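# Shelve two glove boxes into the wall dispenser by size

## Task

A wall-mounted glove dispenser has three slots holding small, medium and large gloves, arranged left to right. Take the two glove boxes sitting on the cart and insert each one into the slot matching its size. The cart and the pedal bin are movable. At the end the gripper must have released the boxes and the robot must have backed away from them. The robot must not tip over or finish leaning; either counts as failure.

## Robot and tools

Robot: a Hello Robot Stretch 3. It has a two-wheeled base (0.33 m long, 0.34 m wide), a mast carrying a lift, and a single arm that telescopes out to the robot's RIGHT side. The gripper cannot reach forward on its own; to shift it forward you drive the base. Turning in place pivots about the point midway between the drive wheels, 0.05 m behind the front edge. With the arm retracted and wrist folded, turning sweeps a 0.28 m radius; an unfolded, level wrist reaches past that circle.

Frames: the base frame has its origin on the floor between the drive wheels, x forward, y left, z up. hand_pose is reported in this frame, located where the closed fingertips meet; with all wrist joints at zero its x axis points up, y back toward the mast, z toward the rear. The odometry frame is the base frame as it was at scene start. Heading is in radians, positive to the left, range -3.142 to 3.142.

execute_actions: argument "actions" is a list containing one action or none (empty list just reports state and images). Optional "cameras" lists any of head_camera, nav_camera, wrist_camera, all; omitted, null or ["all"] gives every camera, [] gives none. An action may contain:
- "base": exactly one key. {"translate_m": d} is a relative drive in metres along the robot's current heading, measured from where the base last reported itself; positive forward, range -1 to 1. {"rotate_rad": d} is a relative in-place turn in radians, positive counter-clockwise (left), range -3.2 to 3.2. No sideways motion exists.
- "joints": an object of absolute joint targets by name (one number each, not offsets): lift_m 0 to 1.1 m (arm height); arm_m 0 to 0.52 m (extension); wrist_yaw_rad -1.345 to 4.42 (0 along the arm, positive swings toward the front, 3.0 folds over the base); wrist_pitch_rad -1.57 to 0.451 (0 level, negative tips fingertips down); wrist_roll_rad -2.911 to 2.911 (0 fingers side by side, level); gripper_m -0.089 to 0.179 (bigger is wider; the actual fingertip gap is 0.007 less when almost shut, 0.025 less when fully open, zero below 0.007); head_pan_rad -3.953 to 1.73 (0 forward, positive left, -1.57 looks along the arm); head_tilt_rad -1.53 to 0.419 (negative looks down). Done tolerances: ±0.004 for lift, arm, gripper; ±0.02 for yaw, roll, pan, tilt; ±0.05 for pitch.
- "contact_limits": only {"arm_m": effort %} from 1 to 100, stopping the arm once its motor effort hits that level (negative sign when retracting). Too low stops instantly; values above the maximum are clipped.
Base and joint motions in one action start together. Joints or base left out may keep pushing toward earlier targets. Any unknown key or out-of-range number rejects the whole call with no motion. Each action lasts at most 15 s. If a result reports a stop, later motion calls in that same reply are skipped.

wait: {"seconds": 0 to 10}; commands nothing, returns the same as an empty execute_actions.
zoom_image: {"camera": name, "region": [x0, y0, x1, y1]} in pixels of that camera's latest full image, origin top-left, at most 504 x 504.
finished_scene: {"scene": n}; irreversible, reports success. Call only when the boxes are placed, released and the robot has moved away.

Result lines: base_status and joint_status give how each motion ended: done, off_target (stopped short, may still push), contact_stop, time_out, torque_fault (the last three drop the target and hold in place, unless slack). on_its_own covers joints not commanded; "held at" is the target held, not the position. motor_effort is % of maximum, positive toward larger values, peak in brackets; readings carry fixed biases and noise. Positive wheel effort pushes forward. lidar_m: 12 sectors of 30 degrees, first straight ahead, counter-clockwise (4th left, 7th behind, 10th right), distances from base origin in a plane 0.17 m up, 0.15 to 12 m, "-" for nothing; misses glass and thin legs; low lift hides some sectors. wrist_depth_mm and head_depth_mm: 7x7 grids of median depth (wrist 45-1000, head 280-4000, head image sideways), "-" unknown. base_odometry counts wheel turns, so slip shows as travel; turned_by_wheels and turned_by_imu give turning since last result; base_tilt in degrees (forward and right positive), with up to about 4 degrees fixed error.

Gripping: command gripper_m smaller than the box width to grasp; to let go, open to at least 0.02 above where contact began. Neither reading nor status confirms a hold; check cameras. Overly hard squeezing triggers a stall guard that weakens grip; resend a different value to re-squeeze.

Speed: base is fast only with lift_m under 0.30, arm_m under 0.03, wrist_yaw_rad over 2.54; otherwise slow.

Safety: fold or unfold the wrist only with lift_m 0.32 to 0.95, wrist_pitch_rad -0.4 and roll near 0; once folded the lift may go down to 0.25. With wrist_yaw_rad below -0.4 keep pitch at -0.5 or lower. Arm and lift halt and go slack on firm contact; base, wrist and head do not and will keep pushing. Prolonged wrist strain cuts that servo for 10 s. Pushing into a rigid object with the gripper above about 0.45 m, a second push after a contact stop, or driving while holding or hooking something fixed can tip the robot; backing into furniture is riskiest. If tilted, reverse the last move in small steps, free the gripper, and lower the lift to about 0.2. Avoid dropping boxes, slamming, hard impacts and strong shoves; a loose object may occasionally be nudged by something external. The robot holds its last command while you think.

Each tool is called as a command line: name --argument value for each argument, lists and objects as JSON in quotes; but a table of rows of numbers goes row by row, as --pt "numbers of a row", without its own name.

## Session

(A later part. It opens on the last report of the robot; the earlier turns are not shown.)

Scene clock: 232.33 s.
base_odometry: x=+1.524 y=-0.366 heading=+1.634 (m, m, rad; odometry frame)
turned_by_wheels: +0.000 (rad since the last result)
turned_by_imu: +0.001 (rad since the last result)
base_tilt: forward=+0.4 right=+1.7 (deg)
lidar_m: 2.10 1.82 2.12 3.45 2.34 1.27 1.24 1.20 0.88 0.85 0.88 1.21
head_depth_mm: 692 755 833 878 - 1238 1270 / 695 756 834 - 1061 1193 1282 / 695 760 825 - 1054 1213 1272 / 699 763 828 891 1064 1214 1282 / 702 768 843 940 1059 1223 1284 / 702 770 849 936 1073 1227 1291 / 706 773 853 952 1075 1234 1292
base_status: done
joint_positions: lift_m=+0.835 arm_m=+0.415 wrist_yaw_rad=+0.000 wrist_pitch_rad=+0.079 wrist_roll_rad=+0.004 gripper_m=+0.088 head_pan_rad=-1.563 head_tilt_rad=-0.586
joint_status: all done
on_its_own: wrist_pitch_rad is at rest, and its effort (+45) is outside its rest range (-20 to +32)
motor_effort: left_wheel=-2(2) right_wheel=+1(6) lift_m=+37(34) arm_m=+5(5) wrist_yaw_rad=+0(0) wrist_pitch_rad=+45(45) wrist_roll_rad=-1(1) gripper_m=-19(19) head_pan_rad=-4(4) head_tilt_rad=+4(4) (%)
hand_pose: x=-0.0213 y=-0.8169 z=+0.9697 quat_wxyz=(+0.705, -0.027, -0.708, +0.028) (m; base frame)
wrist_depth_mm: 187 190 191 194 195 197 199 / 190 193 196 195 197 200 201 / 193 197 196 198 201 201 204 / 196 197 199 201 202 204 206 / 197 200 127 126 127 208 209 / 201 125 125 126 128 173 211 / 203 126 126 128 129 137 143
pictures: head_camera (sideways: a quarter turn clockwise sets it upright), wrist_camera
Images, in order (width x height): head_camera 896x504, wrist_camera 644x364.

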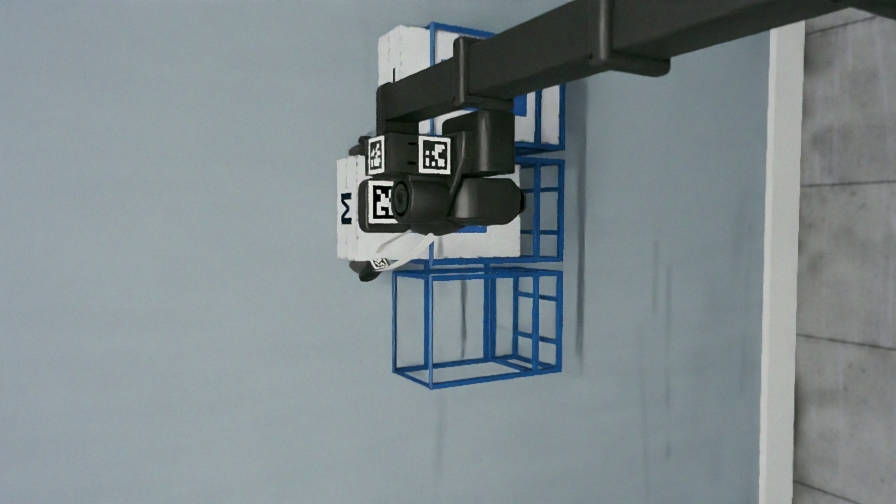

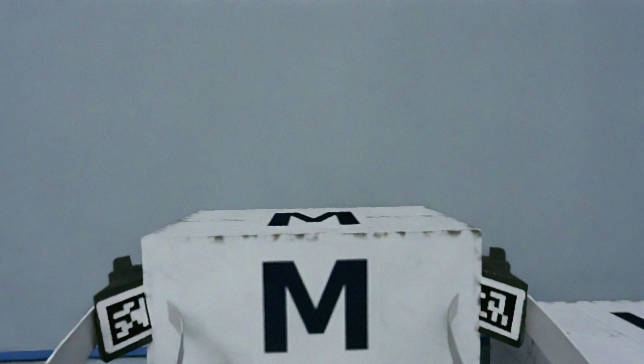

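execute_actions --actions '[{"joints":{"lift_m":0.793}}]' --cameras '["wrist_camera"]'

Scene clock: 238.47 s.
base_odometry: x=+1.524 y=-0.366 heading=+1.634 (m, m, rad; odometry frame)
turned_by_wheels: +0.000 (rad since the last result)
turned_by_imu: +0.001 (rad since the last result)
base_tilt: forward=+0.3 right=+1.7 (deg)
lidar_m: 2.10 1.82 2.12 3.46 2.34 1.27 1.24 1.21 0.88 0.85 0.88 1.22
head_depth_mm: 692 755 830 840 1024 - 1243 / 696 758 833 804 1079 1207 1280 / 697 758 829 - 1069 1212 1275 / 698 762 830 885 1062 1215 1280 / 702 767 845 945 1066 1222 1281 / 702 773 849 937 1075 1227 1278 / 710 773 853 956 1075 1233 1286
base_status: not commanded
joint_positions: lift_m=+0.793 arm_m=+0.415 wrist_yaw_rad=+0.000 wrist_pitch_rad=+0.092 wrist_roll_rad=+0.004 gripper_m=+0.088 head_pan_rad=-1.563 head_tilt_rad=-0.586
joint_status: all done
on_its_own: wrist_pitch_rad is at rest, and its effort (+38) is outside its rest range (-20 to +32)
motor_effort: left_wheel=-2(2) right_wheel=+2(2) lift_m=+35(37) arm_m=+5(5) wrist_yaw_rad=+0(0) wrist_pitch_rad=+38(45) wrist_roll_rad=-1(1) gripper_m=-19(19) head_pan_rad=-4(4) head_tilt_rad=+3(3) (%)
hand_pose: x=-0.0213 y=-0.8170 z=+0.9313 quat_wxyz=(+0.705, -0.032, -0.708, +0.032) (m; base frame)
wrist_depth_mm: 190 192 195 196 197 199 200 / 193 194 195 197 198 202 202 / 194 197 198 200 201 205 204 / 196 199 199 202 204 207 207 / 199 199 126 125 127 169 167 / 200 124 125 126 127 136 115 / 203 126 126 127 129 130 111
pictures: wrist_camera
Images, in order (width x height): wrist_camera 644x364.

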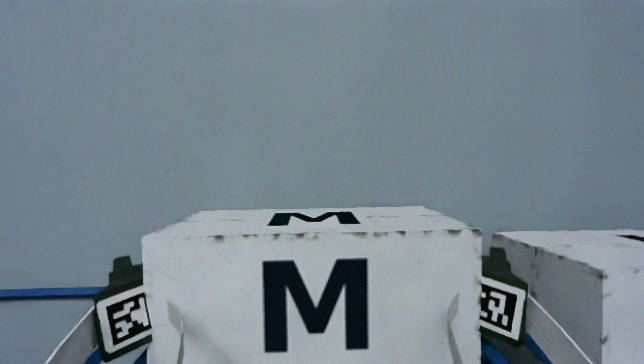

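execute_actions --actions '[{"joints":{"gripper_m":0.13}}]' --cameras '[]'

execute_actions --actions '[{"joints":{"gripper_m":0.15}}]' --cameras '["wrist_camera"]'

execute_actions --actions '[{"joints":{"lift_m":0.855}}]' --cameras '["wrist_camera"]'

execute_actions --actions '[{"joints":{"arm_m":0.0},"base":{"translate_m":0.2}}]' --cameras '["head_camera","wrist_camera"]'

Scene clock: 244.90 s.
base_odometry: x=+1.524 y=-0.366 heading=+1.634 (m, m, rad; odometry frame)
turned_by_wheels: +0.000 (rad since the last result)
turned_by_imu: +0.001 (rad since the last result)
base_tilt: forward=+0.4 right=+1.7 (deg)
lidar_m: 2.10 1.82 2.12 3.45 2.35 1.27 1.23 1.21 0.88 0.85 0.89 1.21
head_depth_mm: 692 752 829 843 1020 - 1250 / 696 758 832 803 1078 1202 1275 / 696 760 840 - 1068 1201 1282 / 697 763 839 878 1061 1213 1285 / 702 766 847 938 1061 1221 1289 / 703 770 850 929 1073 1225 1289 / 708 775 851 951 1077 1238 1286
base_status: not commanded
joint_positions: lift_m=+0.793 arm_m=+0.415 wrist_yaw_rad=+0.001 wrist_pitch_rad=+0.094 wrist_roll_rad=+0.004 gripper_m=+0.130 head_pan_rad=-1.563 head_tilt_rad=-0.586
joint_status: all done
on_its_own: wrist_pitch_rad is at rest, and its effort (+37) is outside its rest range (-20 to +32)
motor_effort: left_wheel=-2(2) right_wheel=+1(2) lift_m=+35(36) arm_m=+5(5) wrist_yaw_rad=+0(0) wrist_pitch_rad=+37(38) wrist_roll_rad=-1(1) gripper_m=-4(72) head_pan_rad=-3(4) head_tilt_rad=+3(3) (%)
hand_pose: x=-0.0213 y=-0.8170 z=+0.9317 quat_wxyz=(+0.705, -0.033, -0.708, +0.033) (m; base frame)
wrist_depth_mm: 190 192 194 194 198 199 200 / 192 194 195 198 198 201 204 / 194 196 197 200 202 203 205 / 195 197 202 200 202 206 207 / 198 199 183 171 166 206 168 / 200 127 127 129 131 137 116 / 203 126 127 128 130 130 110
pictures: none
No camera images: the call's "cameras" was empty. Leave "cameras" out to get every camera's image.

Scene clock: 245.63 s.
base_odometry: x=+1.524 y=-0.366 heading=+1.634 (m, m, rad; odometry frame)
turned_by_wheels: +0.000 (rad since the last result)
turned_by_imu: +0.000 (rad since the last result)
base_tilt: forward=+0.4 right=+1.7 (deg)
lidar_m: 2.10 1.81 2.12 3.43 2.35 1.27 1.24 1.20 0.88 0.85 0.89 1.21
head_depth_mm: 694 755 834 837 1021 - 1250 / 693 757 835 806 1077 1194 1272 / 699 762 838 - 1069 1211 1281 / 702 765 841 872 1059 1217 1284 / 701 769 846 942 1071 1223 1287 / 705 769 848 931 1069 1235 1299 / 705 771 852 957 1084 1238 1300
base_status: not commanded
joint_positions: lift_m=+0.793 arm_m=+0.415 wrist_yaw_rad=+0.004 wrist_pitch_rad=+0.130 wrist_roll_rad=+0.004 gripper_m=+0.150 head_pan_rad=-1.563 head_tilt_rad=-0.586
joint_status: all done
motor_effort: left_wheel=+0(2) right_wheel=-1(1) lift_m=+35(35) arm_m=+5(5) wrist_yaw_rad=-3(3) wrist_pitch_rad=+16(37) wrist_roll_rad=-1(1) gripper_m=+1(75) head_pan_rad=-3(4) head_tilt_rad=+4(2) (%)
hand_pose: x=-0.0203 y=-0.8168 z=+0.9410 quat_wxyz=(+0.704, -0.044, -0.707, +0.047) (m; base frame)
wrist_depth_mm: 198 198 199 200 201 203 204 / 198 199 200 201 202 205 205 / 199 199 200 202 204 207 207 / 199 201 202 204 207 206 207 / 199 201 202 204 205 208 208 / 200 126 127 128 129 130 128 / - 125 126 126 128 141 111
pictures: wrist_camera
Images, in order (width x height): wrist_camera 644x364.

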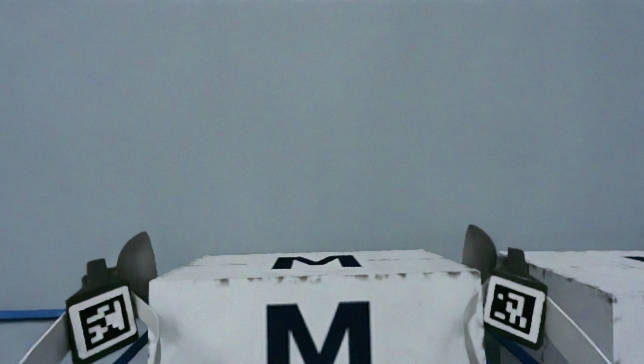

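Scene clock: 247.03 s.
base_odometry: x=+1.524 y=-0.366 heading=+1.634 (m, m, rad; odometry frame)
turned_by_wheels: +0.000 (rad since the last result)
turned_by_imu: +0.000 (rad since the last result)
base_tilt: forward=+0.3 right=+1.7 (deg)
lidar_m: 2.10 1.82 2.13 3.45 2.34 1.27 1.24 1.20 0.88 0.85 0.88 1.22
head_depth_mm: 692 756 827 902 - 1215 1272 / 695 756 822 - 1049 1198 1277 / 696 762 827 - 1052 1209 1277 / 699 764 831 864 1062 1213 1277 / 703 766 847 941 1059 1223 1287 / 703 770 848 932 1069 1233 1280 / 708 772 854 953 1072 1226 1289
base_status: not commanded
joint_positions: lift_m=+0.855 arm_m=+0.415 wrist_yaw_rad=+0.003 wrist_pitch_rad=+0.136 wrist_roll_rad=+0.004 gripper_m=+0.150 head_pan_rad=-1.563 head_tilt_rad=-0.586
joint_status: all done
motor_effort: left_wheel=+0(0) right_wheel=+1(0) lift_m=+39(44) arm_m=+5(5) wrist_yaw_rad=-2(2) wrist_pitch_rad=+13(16) wrist_roll_rad=-1(1) gripper_m=+0(1) head_pan_rad=-4(3) head_tilt_rad=+4(3) (%)
hand_pose: x=-0.0206 y=-0.8168 z=+1.0044 quat_wxyz=(+0.704, -0.046, -0.707, +0.049) (m; base frame)
wrist_depth_mm: 196 198 200 201 203 204 206 / 197 200 202 202 203 207 207 / 199 201 200 202 204 207 209 / 199 200 202 203 205 207 208 / 200 201 203 205 206 207 210 / 199 202 203 205 206 - 209 / - 201 204 206 208 209 211
pictures: wrist_camera
Images, in order (width x height): wrist_camera 644x364.

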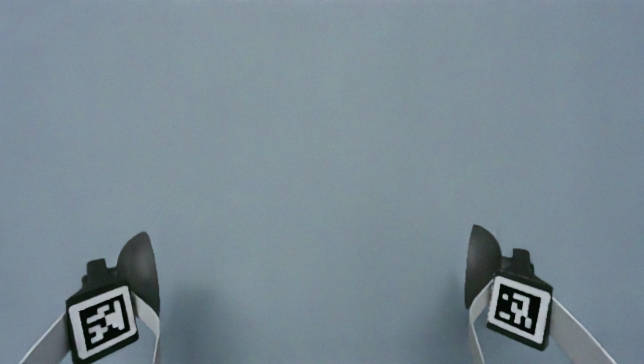

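Scene clock: 251.27 s.
base_odometry: x=+1.511 y=-0.167 heading=+1.634 (m, m, rad; odometry frame)
turned_by_wheels: +0.000 (rad since the last result)
turned_by_imu: +0.001 (rad since the last result)
base_tilt: forward=+0.4 right=+1.6 (deg)
lidar_m: 1.90 1.65 1.83 3.45 2.63 1.48 1.44 1.21 0.88 0.85 0.89 1.22
head_depth_mm: 693 759 833 813 1043 1200 1305 / 696 760 835 861 1050 1178 1278 / 699 762 836 934 1056 1143 - / 702 763 841 923 1059 1196 1282 / 705 765 845 940 1071 1224 1275 / 705 769 850 951 1078 1229 1283 / 707 773 855 956 1083 1238 1285
base_status: done
joint_positions: lift_m=+0.855 arm_m=+0.001 wrist_yaw_rad=+0.002 wrist_pitch_rad=+0.136 wrist_roll_rad=+0.004 gripper_m=+0.150 head_pan_rad=-1.563 head_tilt_rad=-0.586
joint_status: all done
motor_effort: left_wheel=-2(3) right_wheel=+1(6) lift_m=+38(39) arm_m=-5(6) wrist_yaw_rad=-1(2) wrist_pitch_rad=+13(13) wrist_roll_rad=-1(1) gripper_m=+0(0) head_pan_rad=-3(4) head_tilt_rad=+5(3) (%)
hand_pose: x=-0.0210 y=-0.4030 z=+1.0045 quat_wxyz=(+0.704, -0.047, -0.707, +0.049) (m; base frame)
wrist_depth_mm: 608 607 616 618 624 628 635 / 608 605 631 617 619 615 650 / 620 612 622 620 622 635 647 / 610 617 639 615 641 639 647 / 607 622 622 632 641 627 648 / 627 621 619 648 529 - 650 / 615 610 627 640 534 547 654
pictures: head_camera (sideways: a quarter turn clockwise sets it upright), wrist_camera
Images, in order (width x height): head_camera 896x504, wrist_camera 644x364.

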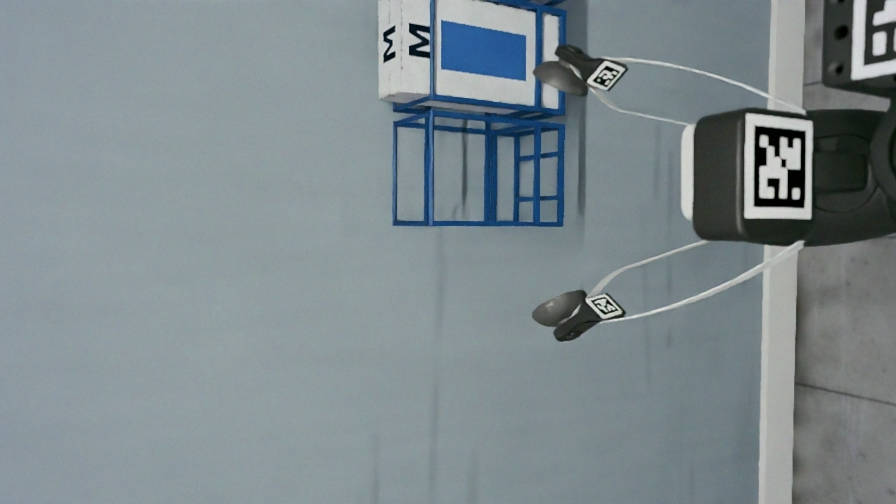

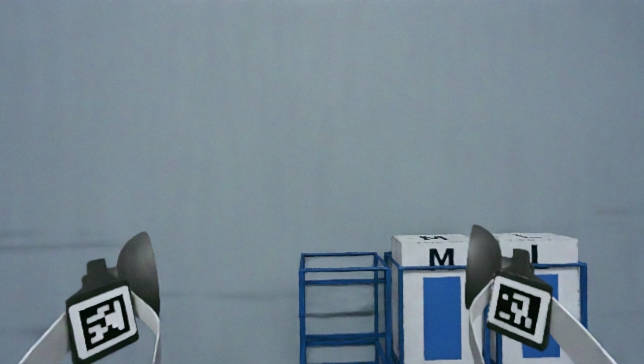

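finished_scene --scene 2

The scene is finished: the task was done.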